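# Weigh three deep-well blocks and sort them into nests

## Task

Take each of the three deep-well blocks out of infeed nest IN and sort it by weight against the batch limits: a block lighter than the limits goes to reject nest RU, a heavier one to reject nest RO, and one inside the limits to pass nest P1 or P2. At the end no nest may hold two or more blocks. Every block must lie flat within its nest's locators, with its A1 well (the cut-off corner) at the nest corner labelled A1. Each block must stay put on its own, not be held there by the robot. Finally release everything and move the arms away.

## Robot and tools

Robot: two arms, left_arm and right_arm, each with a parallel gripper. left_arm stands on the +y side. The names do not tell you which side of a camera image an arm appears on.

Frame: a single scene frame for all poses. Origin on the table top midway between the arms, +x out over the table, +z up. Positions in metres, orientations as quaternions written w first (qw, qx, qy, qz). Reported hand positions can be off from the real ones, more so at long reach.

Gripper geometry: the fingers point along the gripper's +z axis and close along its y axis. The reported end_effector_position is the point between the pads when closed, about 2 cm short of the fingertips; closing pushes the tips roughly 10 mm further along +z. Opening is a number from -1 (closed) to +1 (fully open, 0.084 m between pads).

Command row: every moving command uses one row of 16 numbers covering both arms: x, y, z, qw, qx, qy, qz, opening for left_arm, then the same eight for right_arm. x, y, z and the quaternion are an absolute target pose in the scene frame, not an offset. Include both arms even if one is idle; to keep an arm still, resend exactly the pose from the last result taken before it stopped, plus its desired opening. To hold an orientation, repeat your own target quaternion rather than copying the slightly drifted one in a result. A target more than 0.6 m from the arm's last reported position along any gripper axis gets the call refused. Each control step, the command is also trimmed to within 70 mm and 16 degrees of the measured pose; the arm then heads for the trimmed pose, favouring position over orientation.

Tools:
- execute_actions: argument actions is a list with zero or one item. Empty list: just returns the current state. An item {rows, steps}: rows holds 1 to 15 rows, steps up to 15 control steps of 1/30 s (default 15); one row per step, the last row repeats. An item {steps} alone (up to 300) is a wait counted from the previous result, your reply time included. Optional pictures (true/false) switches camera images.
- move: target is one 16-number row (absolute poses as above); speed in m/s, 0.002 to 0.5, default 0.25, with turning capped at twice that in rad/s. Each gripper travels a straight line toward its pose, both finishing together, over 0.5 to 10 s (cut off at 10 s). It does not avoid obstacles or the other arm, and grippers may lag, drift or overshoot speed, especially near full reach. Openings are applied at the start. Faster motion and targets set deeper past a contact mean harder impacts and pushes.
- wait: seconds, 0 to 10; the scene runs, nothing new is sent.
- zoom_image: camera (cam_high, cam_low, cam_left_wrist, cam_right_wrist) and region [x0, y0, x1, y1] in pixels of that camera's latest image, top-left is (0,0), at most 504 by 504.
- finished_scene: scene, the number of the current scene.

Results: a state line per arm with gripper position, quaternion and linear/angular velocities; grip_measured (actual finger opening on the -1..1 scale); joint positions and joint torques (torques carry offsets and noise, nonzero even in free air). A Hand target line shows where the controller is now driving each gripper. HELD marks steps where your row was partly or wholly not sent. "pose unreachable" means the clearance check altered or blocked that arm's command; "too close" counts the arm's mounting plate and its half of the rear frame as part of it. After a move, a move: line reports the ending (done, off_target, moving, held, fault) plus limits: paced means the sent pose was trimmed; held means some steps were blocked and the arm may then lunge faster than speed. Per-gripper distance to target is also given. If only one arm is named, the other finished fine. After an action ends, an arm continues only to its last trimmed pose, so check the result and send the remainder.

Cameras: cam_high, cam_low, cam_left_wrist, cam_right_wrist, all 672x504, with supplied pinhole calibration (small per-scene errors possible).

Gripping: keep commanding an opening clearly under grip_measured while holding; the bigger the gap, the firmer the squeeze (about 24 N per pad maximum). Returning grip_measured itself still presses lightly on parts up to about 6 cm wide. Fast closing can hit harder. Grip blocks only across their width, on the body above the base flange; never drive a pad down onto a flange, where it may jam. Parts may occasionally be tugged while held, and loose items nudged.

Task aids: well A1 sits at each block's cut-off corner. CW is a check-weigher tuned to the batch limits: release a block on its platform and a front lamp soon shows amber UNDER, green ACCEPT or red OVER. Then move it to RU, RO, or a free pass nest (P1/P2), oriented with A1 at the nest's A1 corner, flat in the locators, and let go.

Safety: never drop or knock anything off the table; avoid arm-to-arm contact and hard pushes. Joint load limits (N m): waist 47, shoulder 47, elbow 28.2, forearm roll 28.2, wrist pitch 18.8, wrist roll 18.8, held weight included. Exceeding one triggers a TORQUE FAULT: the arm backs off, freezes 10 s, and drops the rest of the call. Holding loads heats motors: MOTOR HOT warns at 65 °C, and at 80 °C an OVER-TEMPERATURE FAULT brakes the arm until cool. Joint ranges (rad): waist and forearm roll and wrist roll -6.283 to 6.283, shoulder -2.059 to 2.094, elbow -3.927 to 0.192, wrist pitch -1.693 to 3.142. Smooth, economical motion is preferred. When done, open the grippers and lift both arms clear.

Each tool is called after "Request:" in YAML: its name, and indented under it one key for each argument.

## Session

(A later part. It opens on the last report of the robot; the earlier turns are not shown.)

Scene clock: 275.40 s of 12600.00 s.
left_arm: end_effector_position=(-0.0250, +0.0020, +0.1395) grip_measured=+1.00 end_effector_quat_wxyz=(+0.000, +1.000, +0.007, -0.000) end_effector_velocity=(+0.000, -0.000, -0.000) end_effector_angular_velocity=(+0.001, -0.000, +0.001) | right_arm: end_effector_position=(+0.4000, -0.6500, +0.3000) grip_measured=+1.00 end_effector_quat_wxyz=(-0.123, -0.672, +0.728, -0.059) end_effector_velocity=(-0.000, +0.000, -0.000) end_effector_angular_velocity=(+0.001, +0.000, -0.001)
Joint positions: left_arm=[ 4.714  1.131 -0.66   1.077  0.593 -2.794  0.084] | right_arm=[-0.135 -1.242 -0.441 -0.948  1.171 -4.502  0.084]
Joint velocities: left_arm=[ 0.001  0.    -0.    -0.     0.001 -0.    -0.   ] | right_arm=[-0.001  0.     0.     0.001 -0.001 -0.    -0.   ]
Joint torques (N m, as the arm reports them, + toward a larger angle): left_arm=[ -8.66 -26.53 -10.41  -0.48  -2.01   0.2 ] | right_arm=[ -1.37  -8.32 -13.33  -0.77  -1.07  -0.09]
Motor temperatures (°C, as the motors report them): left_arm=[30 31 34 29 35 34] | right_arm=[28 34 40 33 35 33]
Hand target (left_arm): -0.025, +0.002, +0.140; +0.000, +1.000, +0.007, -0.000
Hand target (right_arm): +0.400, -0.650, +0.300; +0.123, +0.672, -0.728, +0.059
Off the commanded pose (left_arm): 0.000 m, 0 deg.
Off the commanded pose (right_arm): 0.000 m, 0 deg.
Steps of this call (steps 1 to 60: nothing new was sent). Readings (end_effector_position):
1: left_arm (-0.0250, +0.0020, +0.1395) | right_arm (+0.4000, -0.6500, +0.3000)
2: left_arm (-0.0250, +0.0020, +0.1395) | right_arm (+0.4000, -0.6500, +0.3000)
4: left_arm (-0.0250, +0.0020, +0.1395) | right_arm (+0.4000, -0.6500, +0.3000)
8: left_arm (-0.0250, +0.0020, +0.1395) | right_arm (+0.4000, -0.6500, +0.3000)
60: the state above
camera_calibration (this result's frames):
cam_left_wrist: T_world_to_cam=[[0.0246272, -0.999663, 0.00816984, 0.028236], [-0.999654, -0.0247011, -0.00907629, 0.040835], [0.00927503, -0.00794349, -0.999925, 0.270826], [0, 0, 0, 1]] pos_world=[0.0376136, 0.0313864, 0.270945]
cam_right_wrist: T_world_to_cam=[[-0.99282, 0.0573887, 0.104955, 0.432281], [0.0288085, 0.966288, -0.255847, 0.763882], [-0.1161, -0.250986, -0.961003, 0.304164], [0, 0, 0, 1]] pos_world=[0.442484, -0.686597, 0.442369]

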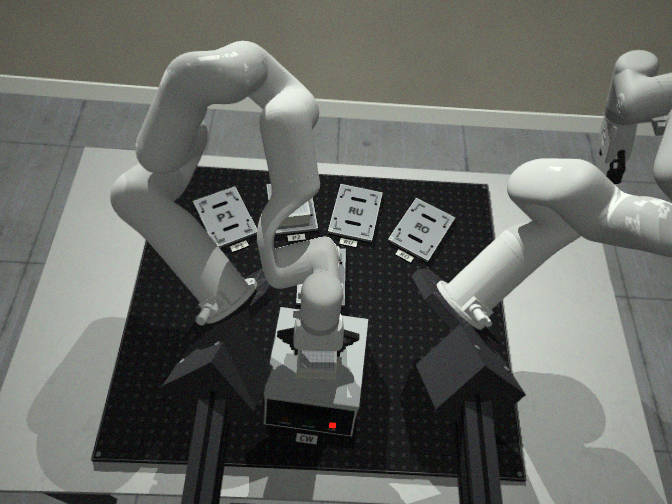

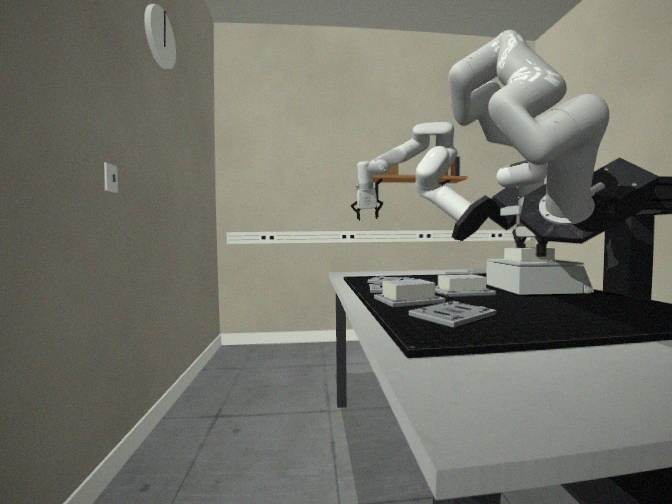

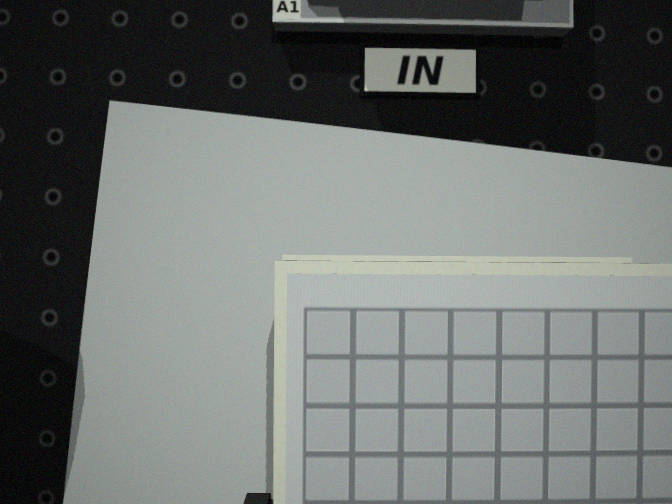

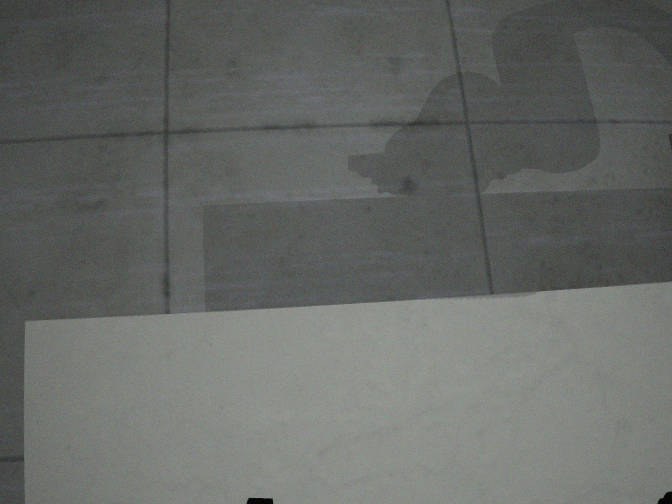

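OVER → RO.

Request:
move:
  target: [-0.025,0.002,0.1395,0,1,0.0075,0,0, 0.4,-0.65,0.3,0.123,0.672,-0.728,0.059,1]

Request:
move:
  target: [-0.025,0.002,0.168,0,1,0.0075,0,0, 0.4,-0.65,0.3,0.123,0.672,-0.728,0.059,1]
  speed: 0.03

Request:
move:
  target: [0.30,-0.05,0.165,0,1,0.0075,0,0, 0.4,-0.65,0.3,0.123,0.672,-0.728,0.059,1]
  speed: 0.12

Request:
move:
  target: [0.355,-0.255,0.12,0,0.9689,-0.2474,0,0, 0.4,-0.65,0.3,0.123,0.672,-0.728,0.059,1]
  speed: 0.1

Scene clock: 293.60 s of 12600.00 s.
left_arm: end_effector_position=(-0.0250, +0.0019, +0.1395) grip_measured=+0.96 end_effector_quat_wxyz=(+0.000, +1.000, +0.008, -0.000) end_effector_velocity=(-0.000, -0.000, +0.000) end_effector_angular_velocity=(-0.001, -0.000, -0.000) | right_arm: end_effector_position=(+0.4000, -0.6500, +0.3000) grip_measured=+1.00 end_effector_quat_wxyz=(-0.123, -0.672, +0.728, -0.059) end_effector_velocity=(-0.001, -0.000, -0.000) end_effector_angular_velocity=(-0.000, +0.002, -0.002)
Joint positions: left_arm=[ 4.714  1.13  -0.66   1.077  0.593 -2.794  0.083] | right_arm=[-0.135 -1.242 -0.441 -0.948  1.171 -4.502  0.084]
Joint velocities: left_arm=[-0.001 -0.     0.    -0.    -0.    -0.     0.   ] | right_arm=[-0.001  0.     0.     0.     0.002  0.001 -0.   ]
Joint torques (N m, as the arm reports them, + toward a larger angle): left_arm=[ -9.01 -25.83  -9.92  -0.35  -1.95   0.07] | right_arm=[ -0.49  -7.43 -14.04  -1.29  -1.25   0.02]
Motor temperatures (°C, as the motors report them): left_arm=[29 31 34 29 35 34] | right_arm=[28 34 40 33 35 33]
Hand target (left_arm): -0.025, +0.002, +0.140; +0.000, +1.000, +0.007, -0.000
Hand target (right_arm): +0.400, -0.650, +0.300; +0.123, +0.672, -0.728, +0.059
Off the commanded pose (left_arm): 0.000 m, 0 deg.
Off the commanded pose (right_arm): 0.000 m, 0 deg.
After step 90, 14.50 s passed at rest.
move: done
camera_calibration (this result's frames):
cam_left_wrist: T_world_to_cam=[[0.0247078, -0.99966, 0.00834343, 0.0281252], [-0.999652, -0.0247828, -0.00900065, 0.0408163], [0.00920436, -0.00811814, -0.999925, 0.270869], [0, 0, 0, 1]] pos_world=[0.0376141, 0.0313262, 0.270982]
cam_right_wrist: T_world_to_cam=[[-0.99282, 0.0573888, 0.104955, 0.432281], [0.0288085, 0.966288, -0.255847, 0.763882], [-0.1161, -0.250986, -0.961003, 0.304164], [0, 0, 0, 1]] pos_world=[0.442484, -0.686597, 0.442369]

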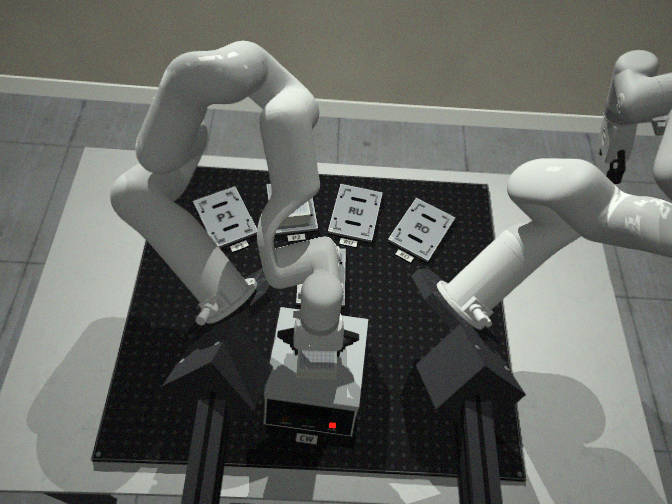

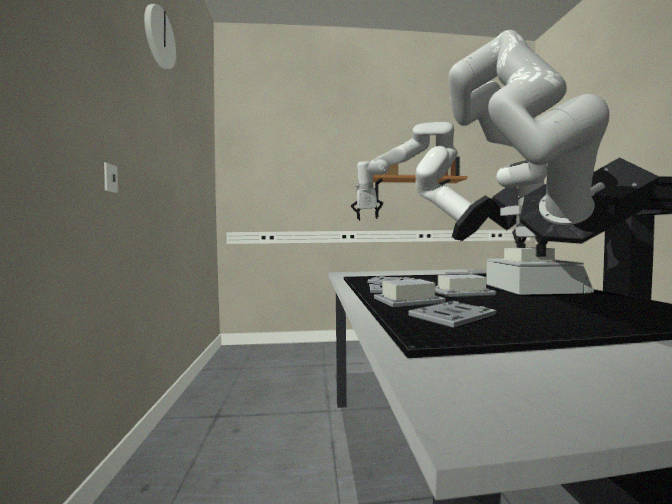

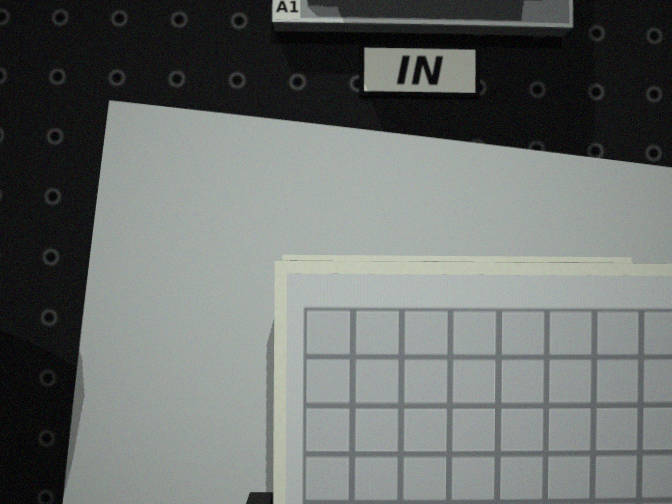

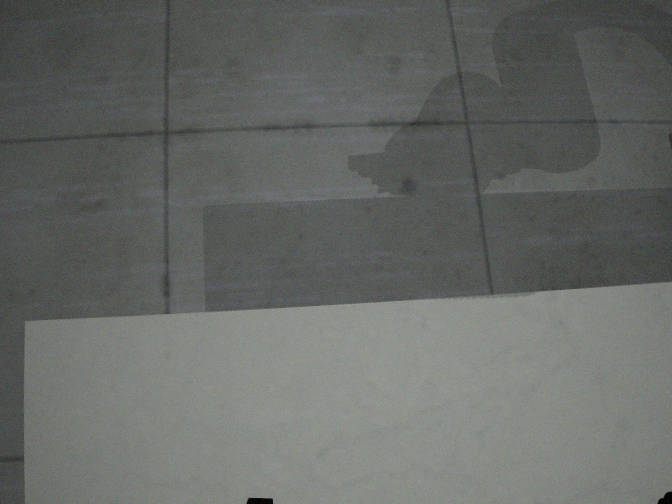

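Scene clock: 294.90 s of 12600.00 s.
left_arm: end_effector_position=(-0.0250, +0.0021, +0.1677) grip_measured=+0.96 end_effector_quat_wxyz=(-0.000, +1.000, +0.008, +0.000) end_effector_velocity=(+0.000, +0.000, +0.001) end_effector_angular_velocity=(+0.003, -0.001, -0.001) | right_arm: end_effector_position=(+0.4000, -0.6500, +0.3000) grip_measured=+1.00 end_effector_quat_wxyz=(-0.123, -0.672, +0.728, -0.059) end_effector_velocity=(+0.000, -0.000, +0.000) end_effector_angular_velocity=(-0.002, -0.002, -0.001)
Joint positions: left_arm=[ 4.622  1.04  -0.624  0.895  0.591 -2.674  0.083] | right_arm=[-0.135 -1.242 -0.441 -0.948  1.171 -4.502  0.084]
Joint velocities: left_arm=[-0.007 -0.005  0.001 -0.016  0.002  0.012 -0.   ] | right_arm=[-0.001 -0.    -0.    -0.001 -0.002  0.001 -0.   ]
Joint torques (N m, as the arm reports them, + toward a larger angle): left_arm=[ -7.86 -26.92 -12.86  -0.6   -2.21  -0.12] | right_arm=[ -0.66  -7.31 -13.43  -1.3   -0.8   -0.11]
Motor temperatures (°C, as the motors report them): left_arm=[29 31 34 29 35 34] | right_arm=[28 34 40 33 35 33]
Hand target (left_arm): -0.025, +0.002, +0.168; -0.000, +1.000, +0.008, +0.000
Hand target (right_arm): +0.400, -0.650, +0.300; +0.123, +0.672, -0.728, +0.059
Off the commanded pose (left_arm): 0.000 m, 0 deg.
Off the commanded pose (right_arm): 0.000 m, 0 deg.
move: done
camera_calibration (this result's frames):
cam_left_wrist: T_world_to_cam=[[0.0247239, -0.999662, 0.00807194, 0.0280884], [-0.99965, -0.0247984, -0.00925591, 0.0411527], [0.00945295, -0.00784027, -0.999925, 0.299058], [0, 0, 0, 1]] pos_world=[0.0376168, 0.0314441, 0.29919]
cam_right_wrist: T_world_to_cam=[[-0.99282, 0.0573885, 0.104955, 0.43228], [0.0288082, 0.966288, -0.255847, 0.763882], [-0.1161, -0.250986, -0.961003, 0.304164], [0, 0, 0, 1]] pos_world=[0.442484, -0.686597, 0.442369]

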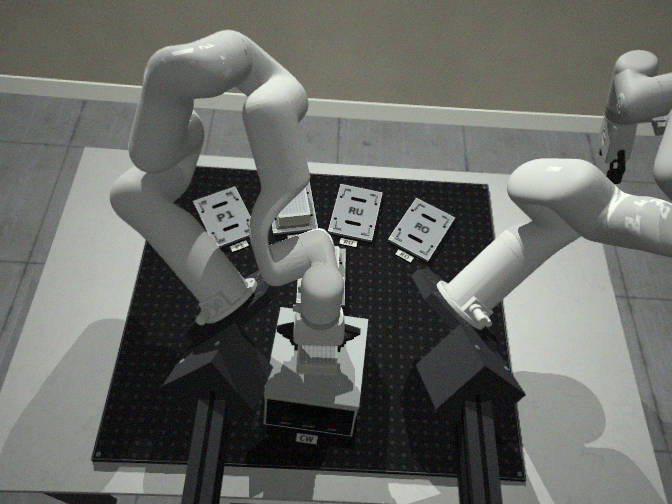

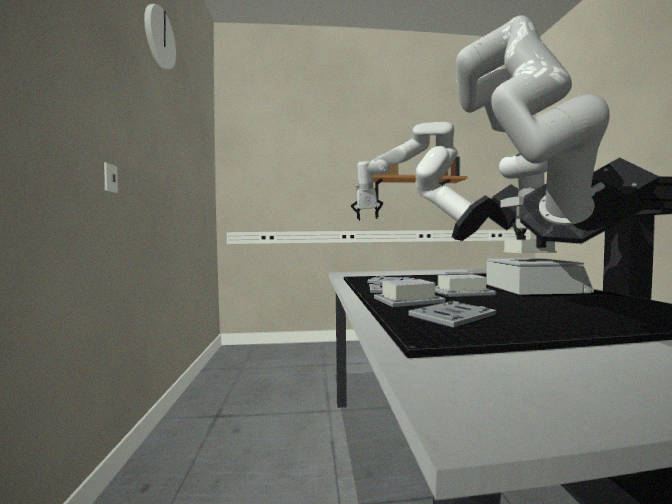

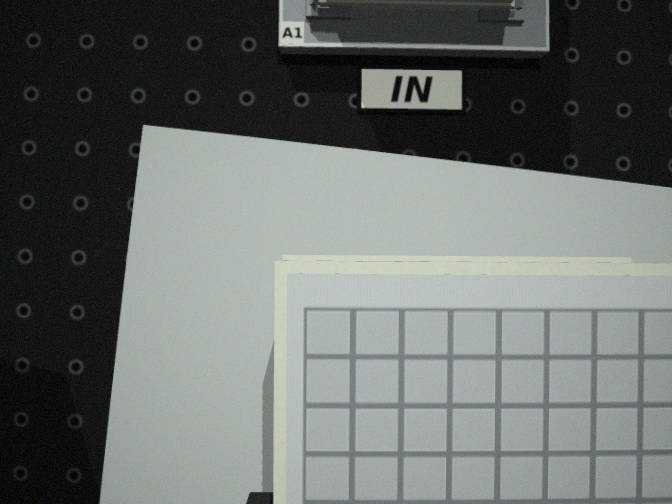

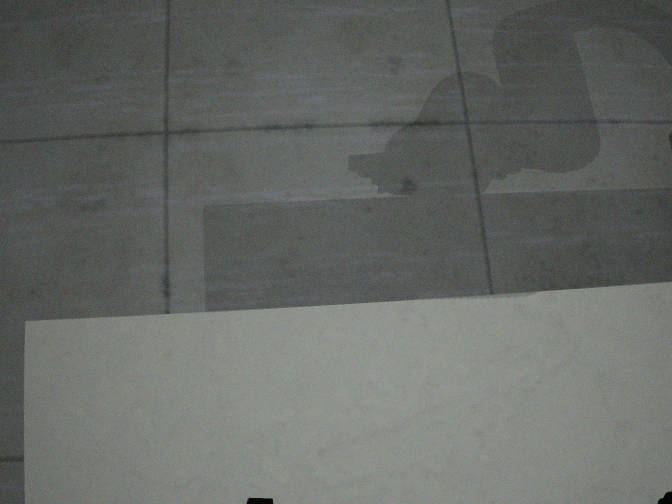

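Scene clock: 298.10 s of 12600.00 s.
left_arm: end_effector_position=(+0.2988, -0.0509, +0.1657) grip_measured=+0.96 end_effector_quat_wxyz=(-0.000, +1.000, +0.007, -0.000) end_effector_velocity=(+0.004, -0.002, +0.001) end_effector_angular_velocity=(-0.002, -0.001, +0.000) | right_arm: end_effector_position=(+0.4000, -0.6500, +0.3000) grip_measured=+1.00 end_effector_quat_wxyz=(-0.123, -0.672, +0.728, -0.059) end_effector_velocity=(+0.000, +0.001, -0.000) end_effector_angular_velocity=(+0.002, -0.000, +0.000)
Joint positions: left_arm=[ 5.418  0.62  -0.83   1.229  0.959 -2.007  0.083] | right_arm=[-0.135 -1.242 -0.441 -0.948  1.171 -4.502  0.084]
Joint velocities: left_arm=[ 0.001  0.001 -0.009 -0.002  0.001  0.008 -0.   ] | right_arm=[ 0.001  0.     0.     0.002 -0.    -0.    -0.   ]
Joint torques (N m, as the arm reports them, + toward a larger angle): left_arm=[-17.62 -22.69  -9.19  -0.39  -2.26   0.03] | right_arm=[ -0.32  -7.89 -13.83  -0.85  -1.08   0.01]
Motor temperatures (°C, as the motors report them): left_arm=[29 31 34 29 35 34] | right_arm=[28 34 40 33 35 33]
Hand target (left_arm): +0.299, -0.051, +0.166; -0.000, +1.000, +0.007, -0.000
Hand target (right_arm): +0.400, -0.650, +0.300; +0.123, +0.672, -0.728, +0.059
Off the commanded pose (left_arm): 0.002 m, 0 deg.
Off the commanded pose (right_arm): 0.000 m, 0 deg.
move: done
camera_calibration (this result's frames):
cam_left_wrist: T_world_to_cam=[[0.02399, -0.999681, 0.00795275, -0.0325972], [-0.999674, -0.0240581, -0.00858058, 0.363372], [0.00876917, -0.0077443, -0.999932, 0.293808], [0, 0, 0, 1]] pos_world=[0.361459, -0.0215694, 0.297165]
cam_right_wrist: T_world_to_cam=[[-0.99282, 0.0573887, 0.104955, 0.432281], [0.0288084, 0.966288, -0.255847, 0.763882], [-0.1161, -0.250986, -0.961003, 0.304164], [0, 0, 0, 1]] pos_world=[0.442484, -0.686597, 0.442369]

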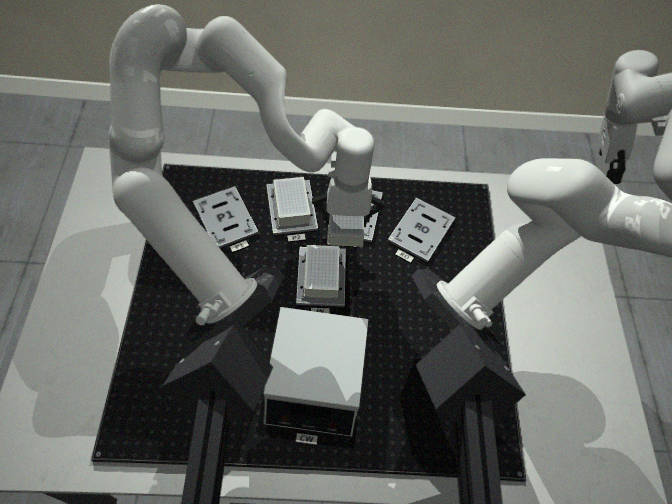

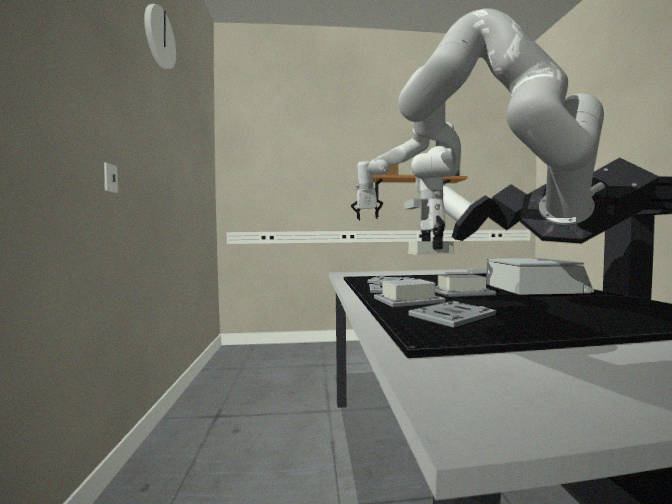

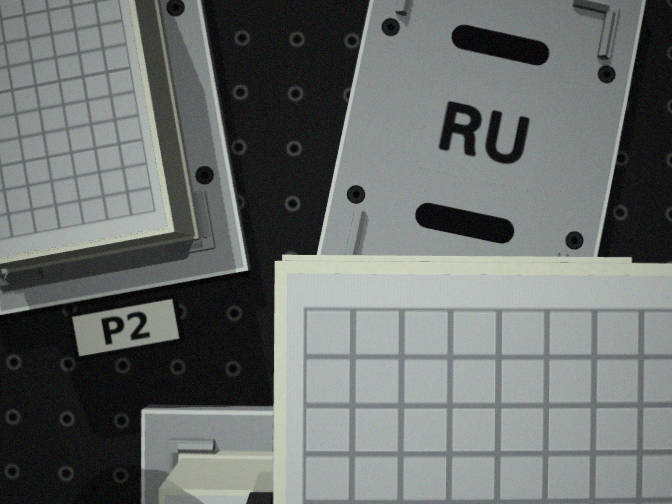

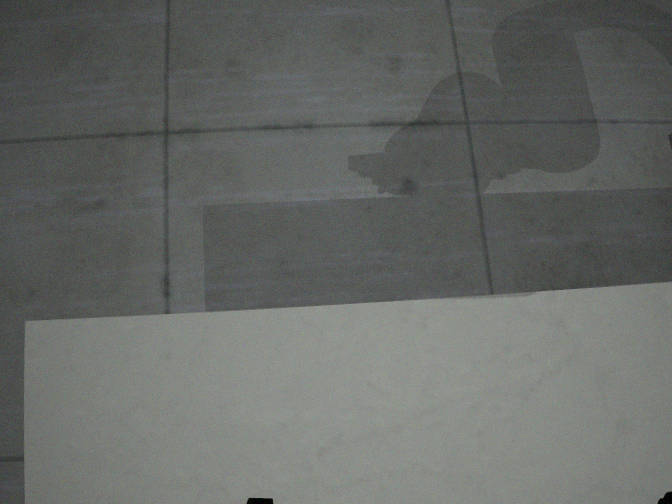

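Scene clock: 301.20 s of 12600.00 s.
left_arm: end_effector_position=(+0.3546, -0.2550, +0.1203) grip_measured=+0.96 end_effector_quat_wxyz=(-0.000, +0.969, -0.247, +0.000) end_effector_velocity=(-0.000, -0.002, +0.001) end_effector_angular_velocity=(+0.003, +0.000, -0.005) | right_arm: end_effector_position=(+0.4000, -0.6500, +0.3000) grip_measured=+1.00 end_effector_quat_wxyz=(-0.123, -0.672, +0.728, -0.059) end_effector_velocity=(+0.000, -0.000, -0.000) end_effector_angular_velocity=(-0.001, -0.001, +0.001)
Joint positions: left_arm=[ 5.385  1.32  -1.794  1.053  1.08  -1.218  0.083] | right_arm=[-0.135 -1.242 -0.441 -0.948  1.171 -4.502  0.084]
Joint velocities: left_arm=[-0.004  0.01  -0.015 -0.006  0.007  0.01  -0.   ] | right_arm=[-0.     0.     0.    -0.001 -0.001 -0.    -0.   ]
Joint torques (N m, as the arm reports them, + toward a larger angle): left_arm=[-25.05 -33.92 -11.96  -0.45  -2.27   0.01] | right_arm=[ -0.14  -7.54 -13.64  -0.58  -0.85  -0.16]
Motor temperatures (°C, as the motors report them): left_arm=[30 31 34 29 35 34] | right_arm=[28 34 40 33 35 33]
Hand target (left_arm): +0.355, -0.255, +0.120; -0.000, +0.969, -0.247, +0.000
Hand target (right_arm): +0.400, -0.650, +0.300; +0.123, +0.672, -0.728, +0.059
Off the commanded pose (left_arm): 0.000 m, 0 deg.
Off the commanded pose (right_arm): 0.000 m, 0 deg.
move: done
camera_calibration (this result's frames):
cam_left_wrist: T_world_to_cam=[[-0.470391, -0.882423, 0.00787727, -0.0323969], [-0.882447, 0.47032, -0.00929685, 0.498453], [0.00449891, -0.0113244, -0.999926, 0.246861], [0, 0, 0, 1]] pos_world=[0.423508, -0.260225, 0.251732]
cam_right_wrist: T_world_to_cam=[[-0.99282, 0.057389, 0.104956, 0.432281], [0.0288086, 0.966288, -0.255847, 0.763882], [-0.1161, -0.250986, -0.961003, 0.304164], [0, 0, 0, 1]] pos_world=[0.442484, -0.686597, 0.442369]

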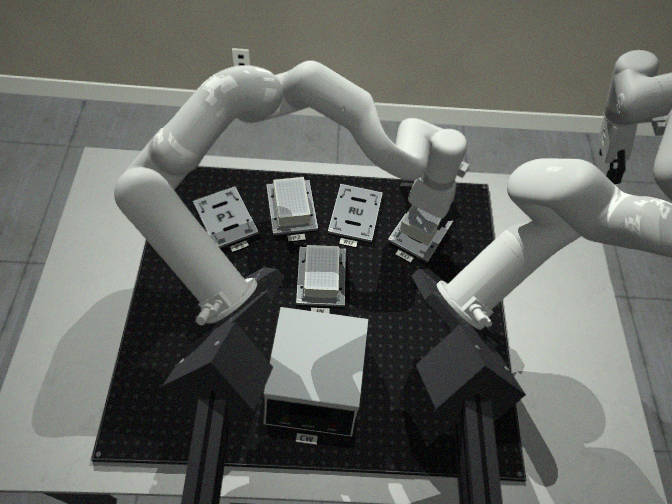

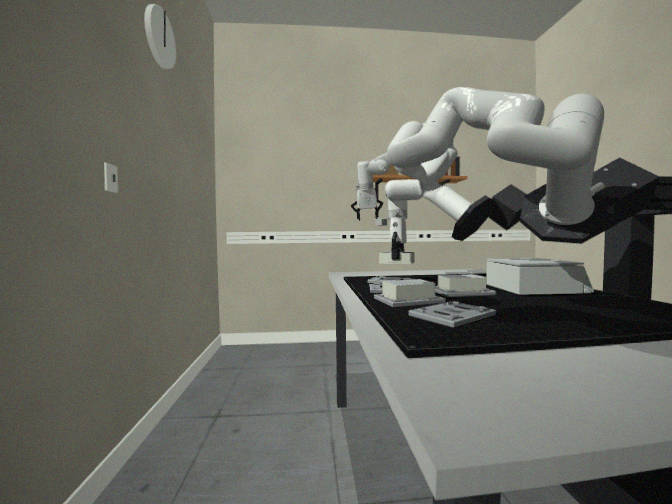

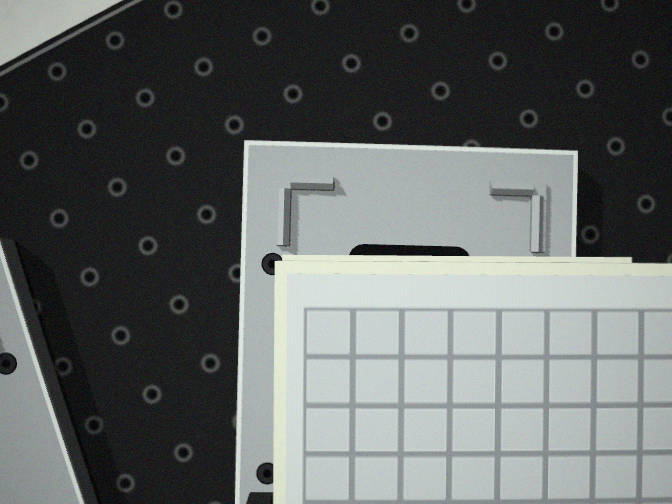

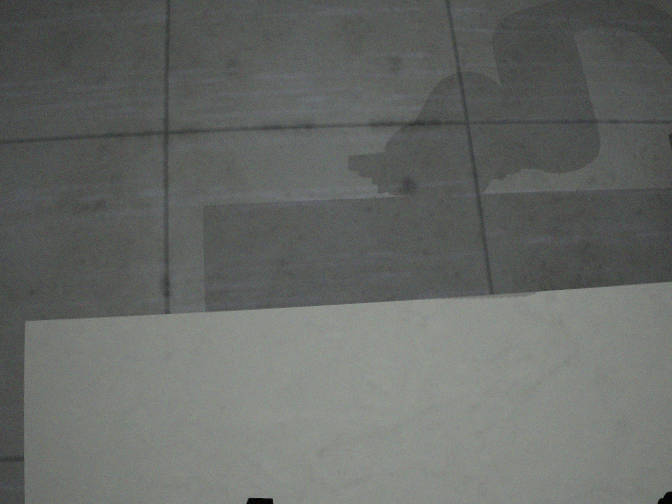

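Request:
move:
  target: [0.376,-0.2631,0.075,0,0.966,-0.2585,0,0, 0.4,-0.65,0.3,0.123,0.672,-0.728,0.059,1]
  speed: 0.03

Request:
move:
  target: [0.376,-0.2631,0.0635,0,0.966,-0.2585,0,0, 0.4,-0.65,0.3,0.123,0.672,-0.728,0.059,1]
  speed: 0.01

Request:
zoom_image:
  camera: "cam_left_wrist"
  region: [200,170,400,320]

Request:
zoom_image:
  camera: "cam_left_wrist"
  region: [472,170,672,320]

Scene clock: 333.83 s of 12600.00 s.
left_arm: end_effector_position=(+0.3759, -0.2632, +0.0753) grip_measured=+0.96 end_effector_quat_wxyz=(+0.000, +0.966, -0.258, -0.000) end_effector_velocity=(+0.001, -0.001, -0.000) end_effector_angular_velocity=(-0.002, -0.001, -0.001) | right_arm: end_effector_position=(+0.4000, -0.6500, +0.3000) grip_measured=+1.00 end_effector_quat_wxyz=(-0.123, -0.672, +0.728, -0.059) end_effector_velocity=(+0.000, -0.000, +0.000) end_effector_angular_velocity=(+0.000, -0.001, +0.001)
Joint positions: left_arm=[ 5.464  1.435 -1.948  1.094  1.066 -1.134  0.083] | right_arm=[-0.135 -1.242 -0.441 -0.948  1.171 -4.502  0.084]
Joint velocities: left_arm=[ 0.     0.004 -0.008  0.    -0.     0.004  0.   ] | right_arm=[ 0.    -0.    -0.    -0.    -0.    -0.001 -0.   ]
Joint torques (N m, as the arm reports them, + toward a larger angle): left_arm=[-25.91 -33.81 -11.72  -0.47  -2.38   0.04] | right_arm=[ -1.28  -7.88 -13.84  -1.21  -1.17  -0.06]
Motor temperatures (°C, as the motors report them): left_arm=[30 31 35 29 35 34] | right_arm=[28 34 40 33 35 33]
Hand target (left_arm): +0.376, -0.263, +0.075; +0.000, +0.966, -0.259, -0.000
Hand target (right_arm): +0.400, -0.650, +0.300; +0.123, +0.672, -0.728, +0.059
Off the commanded pose (left_arm): 0.000 m, 0 deg.
Off the commanded pose (right_arm): 0.000 m, 0 deg.
After step 90, 27.60 s passed at rest.
move: done
camera_calibration (this result's frames):
cam_left_wrist: T_world_to_cam=[[-0.491029, -0.871104, 0.00832178, -0.0185649], [-0.871135, 0.490959, -0.0091096, 0.521916], [0.00384975, -0.0117225, -0.999924, 0.201821], [0, 0, 0, 1]] pos_world=[0.444766, -0.270046, 0.206714]
cam_right_wrist: T_world_to_cam=[[-0.99282, 0.0573889, 0.104955, 0.432281], [0.0288086, 0.966288, -0.255847, 0.763882], [-0.1161, -0.250986, -0.961003, 0.304164], [0, 0, 0, 1]] pos_world=[0.442484, -0.686597, 0.442369]

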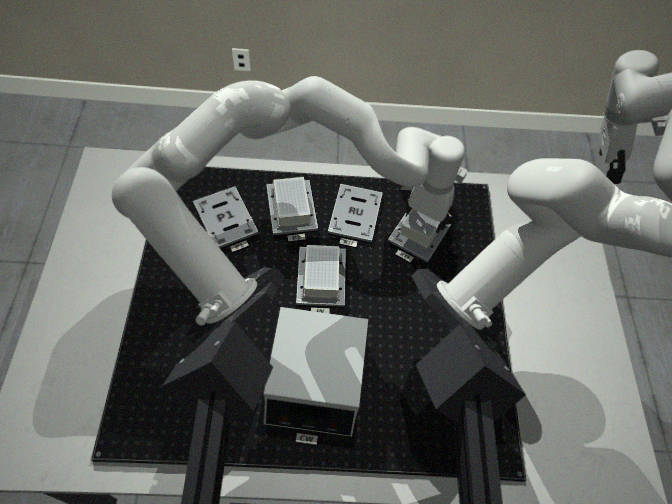

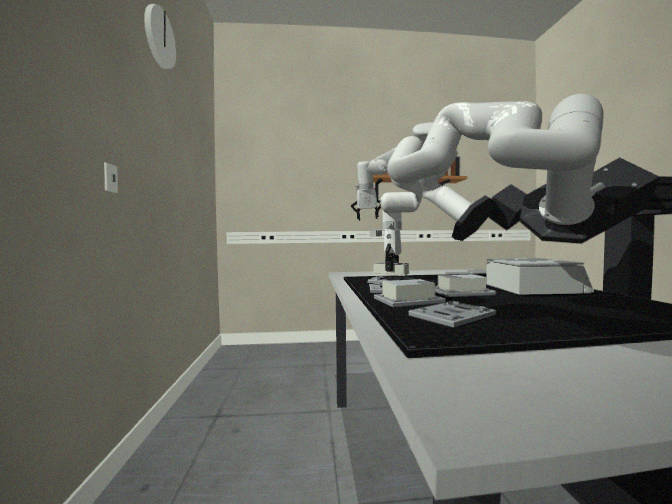

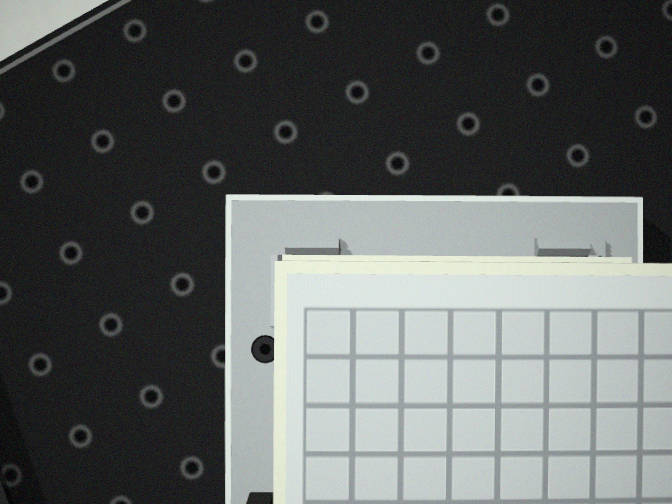

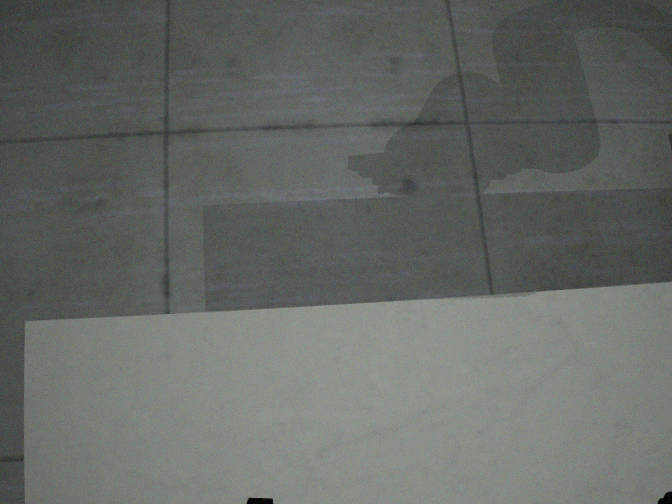

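Scene clock: 335.23 s of 12600.00 s.
left_arm: end_effector_position=(+0.3759, -0.2631, +0.0637) grip_measured=+0.96 end_effector_quat_wxyz=(-0.000, +0.966, -0.259, -0.000) end_effector_velocity=(+0.000, +0.000, -0.002) end_effector_angular_velocity=(+0.002, -0.001, +0.000) | right_arm: end_effector_position=(+0.4000, -0.6500, +0.3000) grip_measured=+1.00 end_effector_quat_wxyz=(-0.123, -0.672, +0.728, -0.059) end_effector_velocity=(-0.000, -0.000, -0.000) end_effector_angular_velocity=(+0.000, +0.001, -0.002)
Joint positions: left_arm=[ 5.481  1.457 -1.967  1.108  1.057 -1.133  0.083] | right_arm=[-0.135 -1.242 -0.441 -0.948  1.171 -4.502  0.084]
Joint velocities: left_arm=[ 0.002  0.005 -0.005  0.002  0.001  0.001 -0.   ] | right_arm=[-0.001  0.    -0.     0.001  0.     0.001  0.   ]
Joint torques (N m, as the arm reports them, + toward a larger angle): left_arm=[-25.98 -33.7  -11.35  -0.57  -2.35   0.12] | right_arm=[ -0.61  -7.75 -13.74  -1.14  -1.1   -0.12]
Motor temperatures (°C, as the motors report them): left_arm=[30 31 35 29 35 34] | right_arm=[28 34 40 33 35 33]
Hand target (left_arm): +0.376, -0.263, +0.064; +0.000, +0.966, -0.259, -0.000
Hand target (right_arm): +0.400, -0.650, +0.300; +0.123, +0.672, -0.728, +0.059
Off the commanded pose (left_arm): 0.000 m, 0 deg.
Off the commanded pose (right_arm): 0.000 m, 0 deg.
move: done
camera_calibration (this result's frames):
cam_left_wrist: T_world_to_cam=[[-0.491111, -0.871059, 0.00816901, -0.0182894], [-0.871089, 0.491044, -0.00893763, 0.521743], [0.00377386, -0.0115053, -0.999927, 0.190292], [0, 0, 0, 1]] pos_world=[0.444784, -0.269941, 0.19509]
cam_right_wrist: T_world_to_cam=[[-0.99282, 0.0573888, 0.104955, 0.432281], [0.0288084, 0.966288, -0.255846, 0.763882], [-0.1161, -0.250986, -0.961003, 0.304164], [0, 0, 0, 1]] pos_world=[0.442484, -0.686597, 0.442369]

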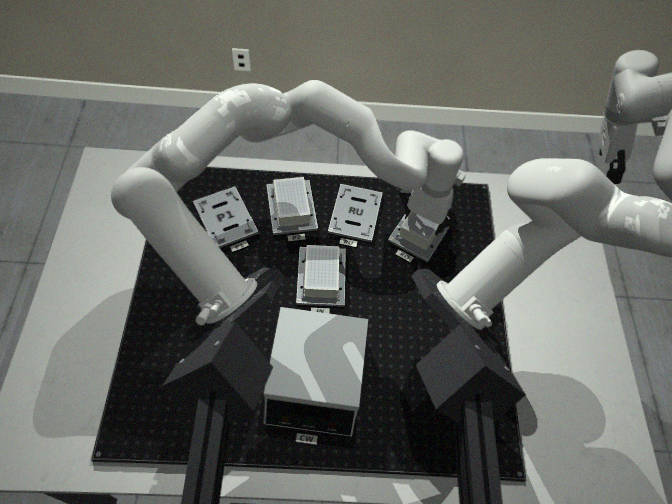

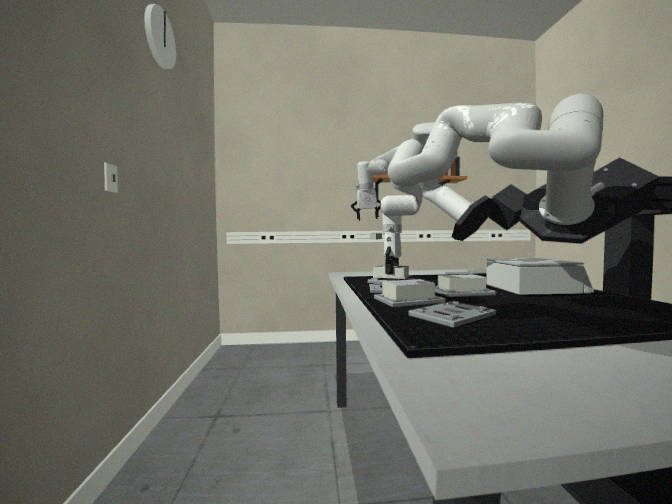

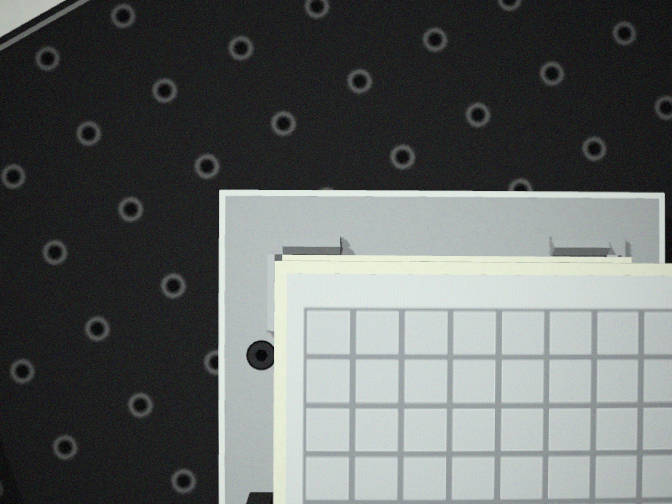

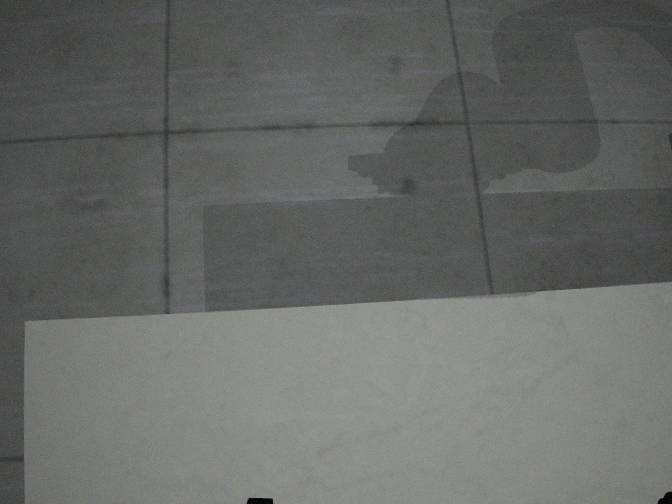

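Region (200, 170, 400, 320) of cam_left_wrist's 672x504 image, scaled by 2.520, with more detail than that image has; it fills the top 378 rows of this view, and the rest is white.

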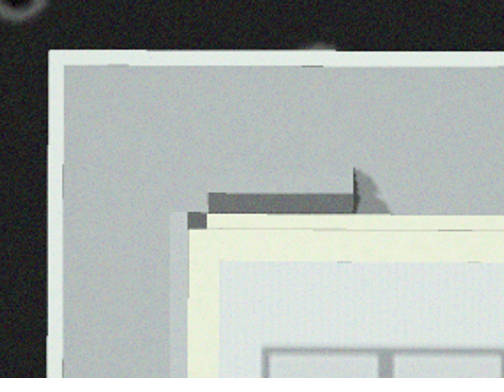

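Region (472, 170, 672, 320) of cam_left_wrist's 672x504 image, scaled by 2.520, with more detail than that image has; it fills the top 378 rows of this view, and the rest is white.

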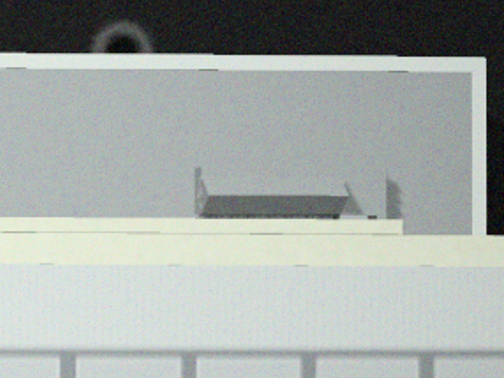

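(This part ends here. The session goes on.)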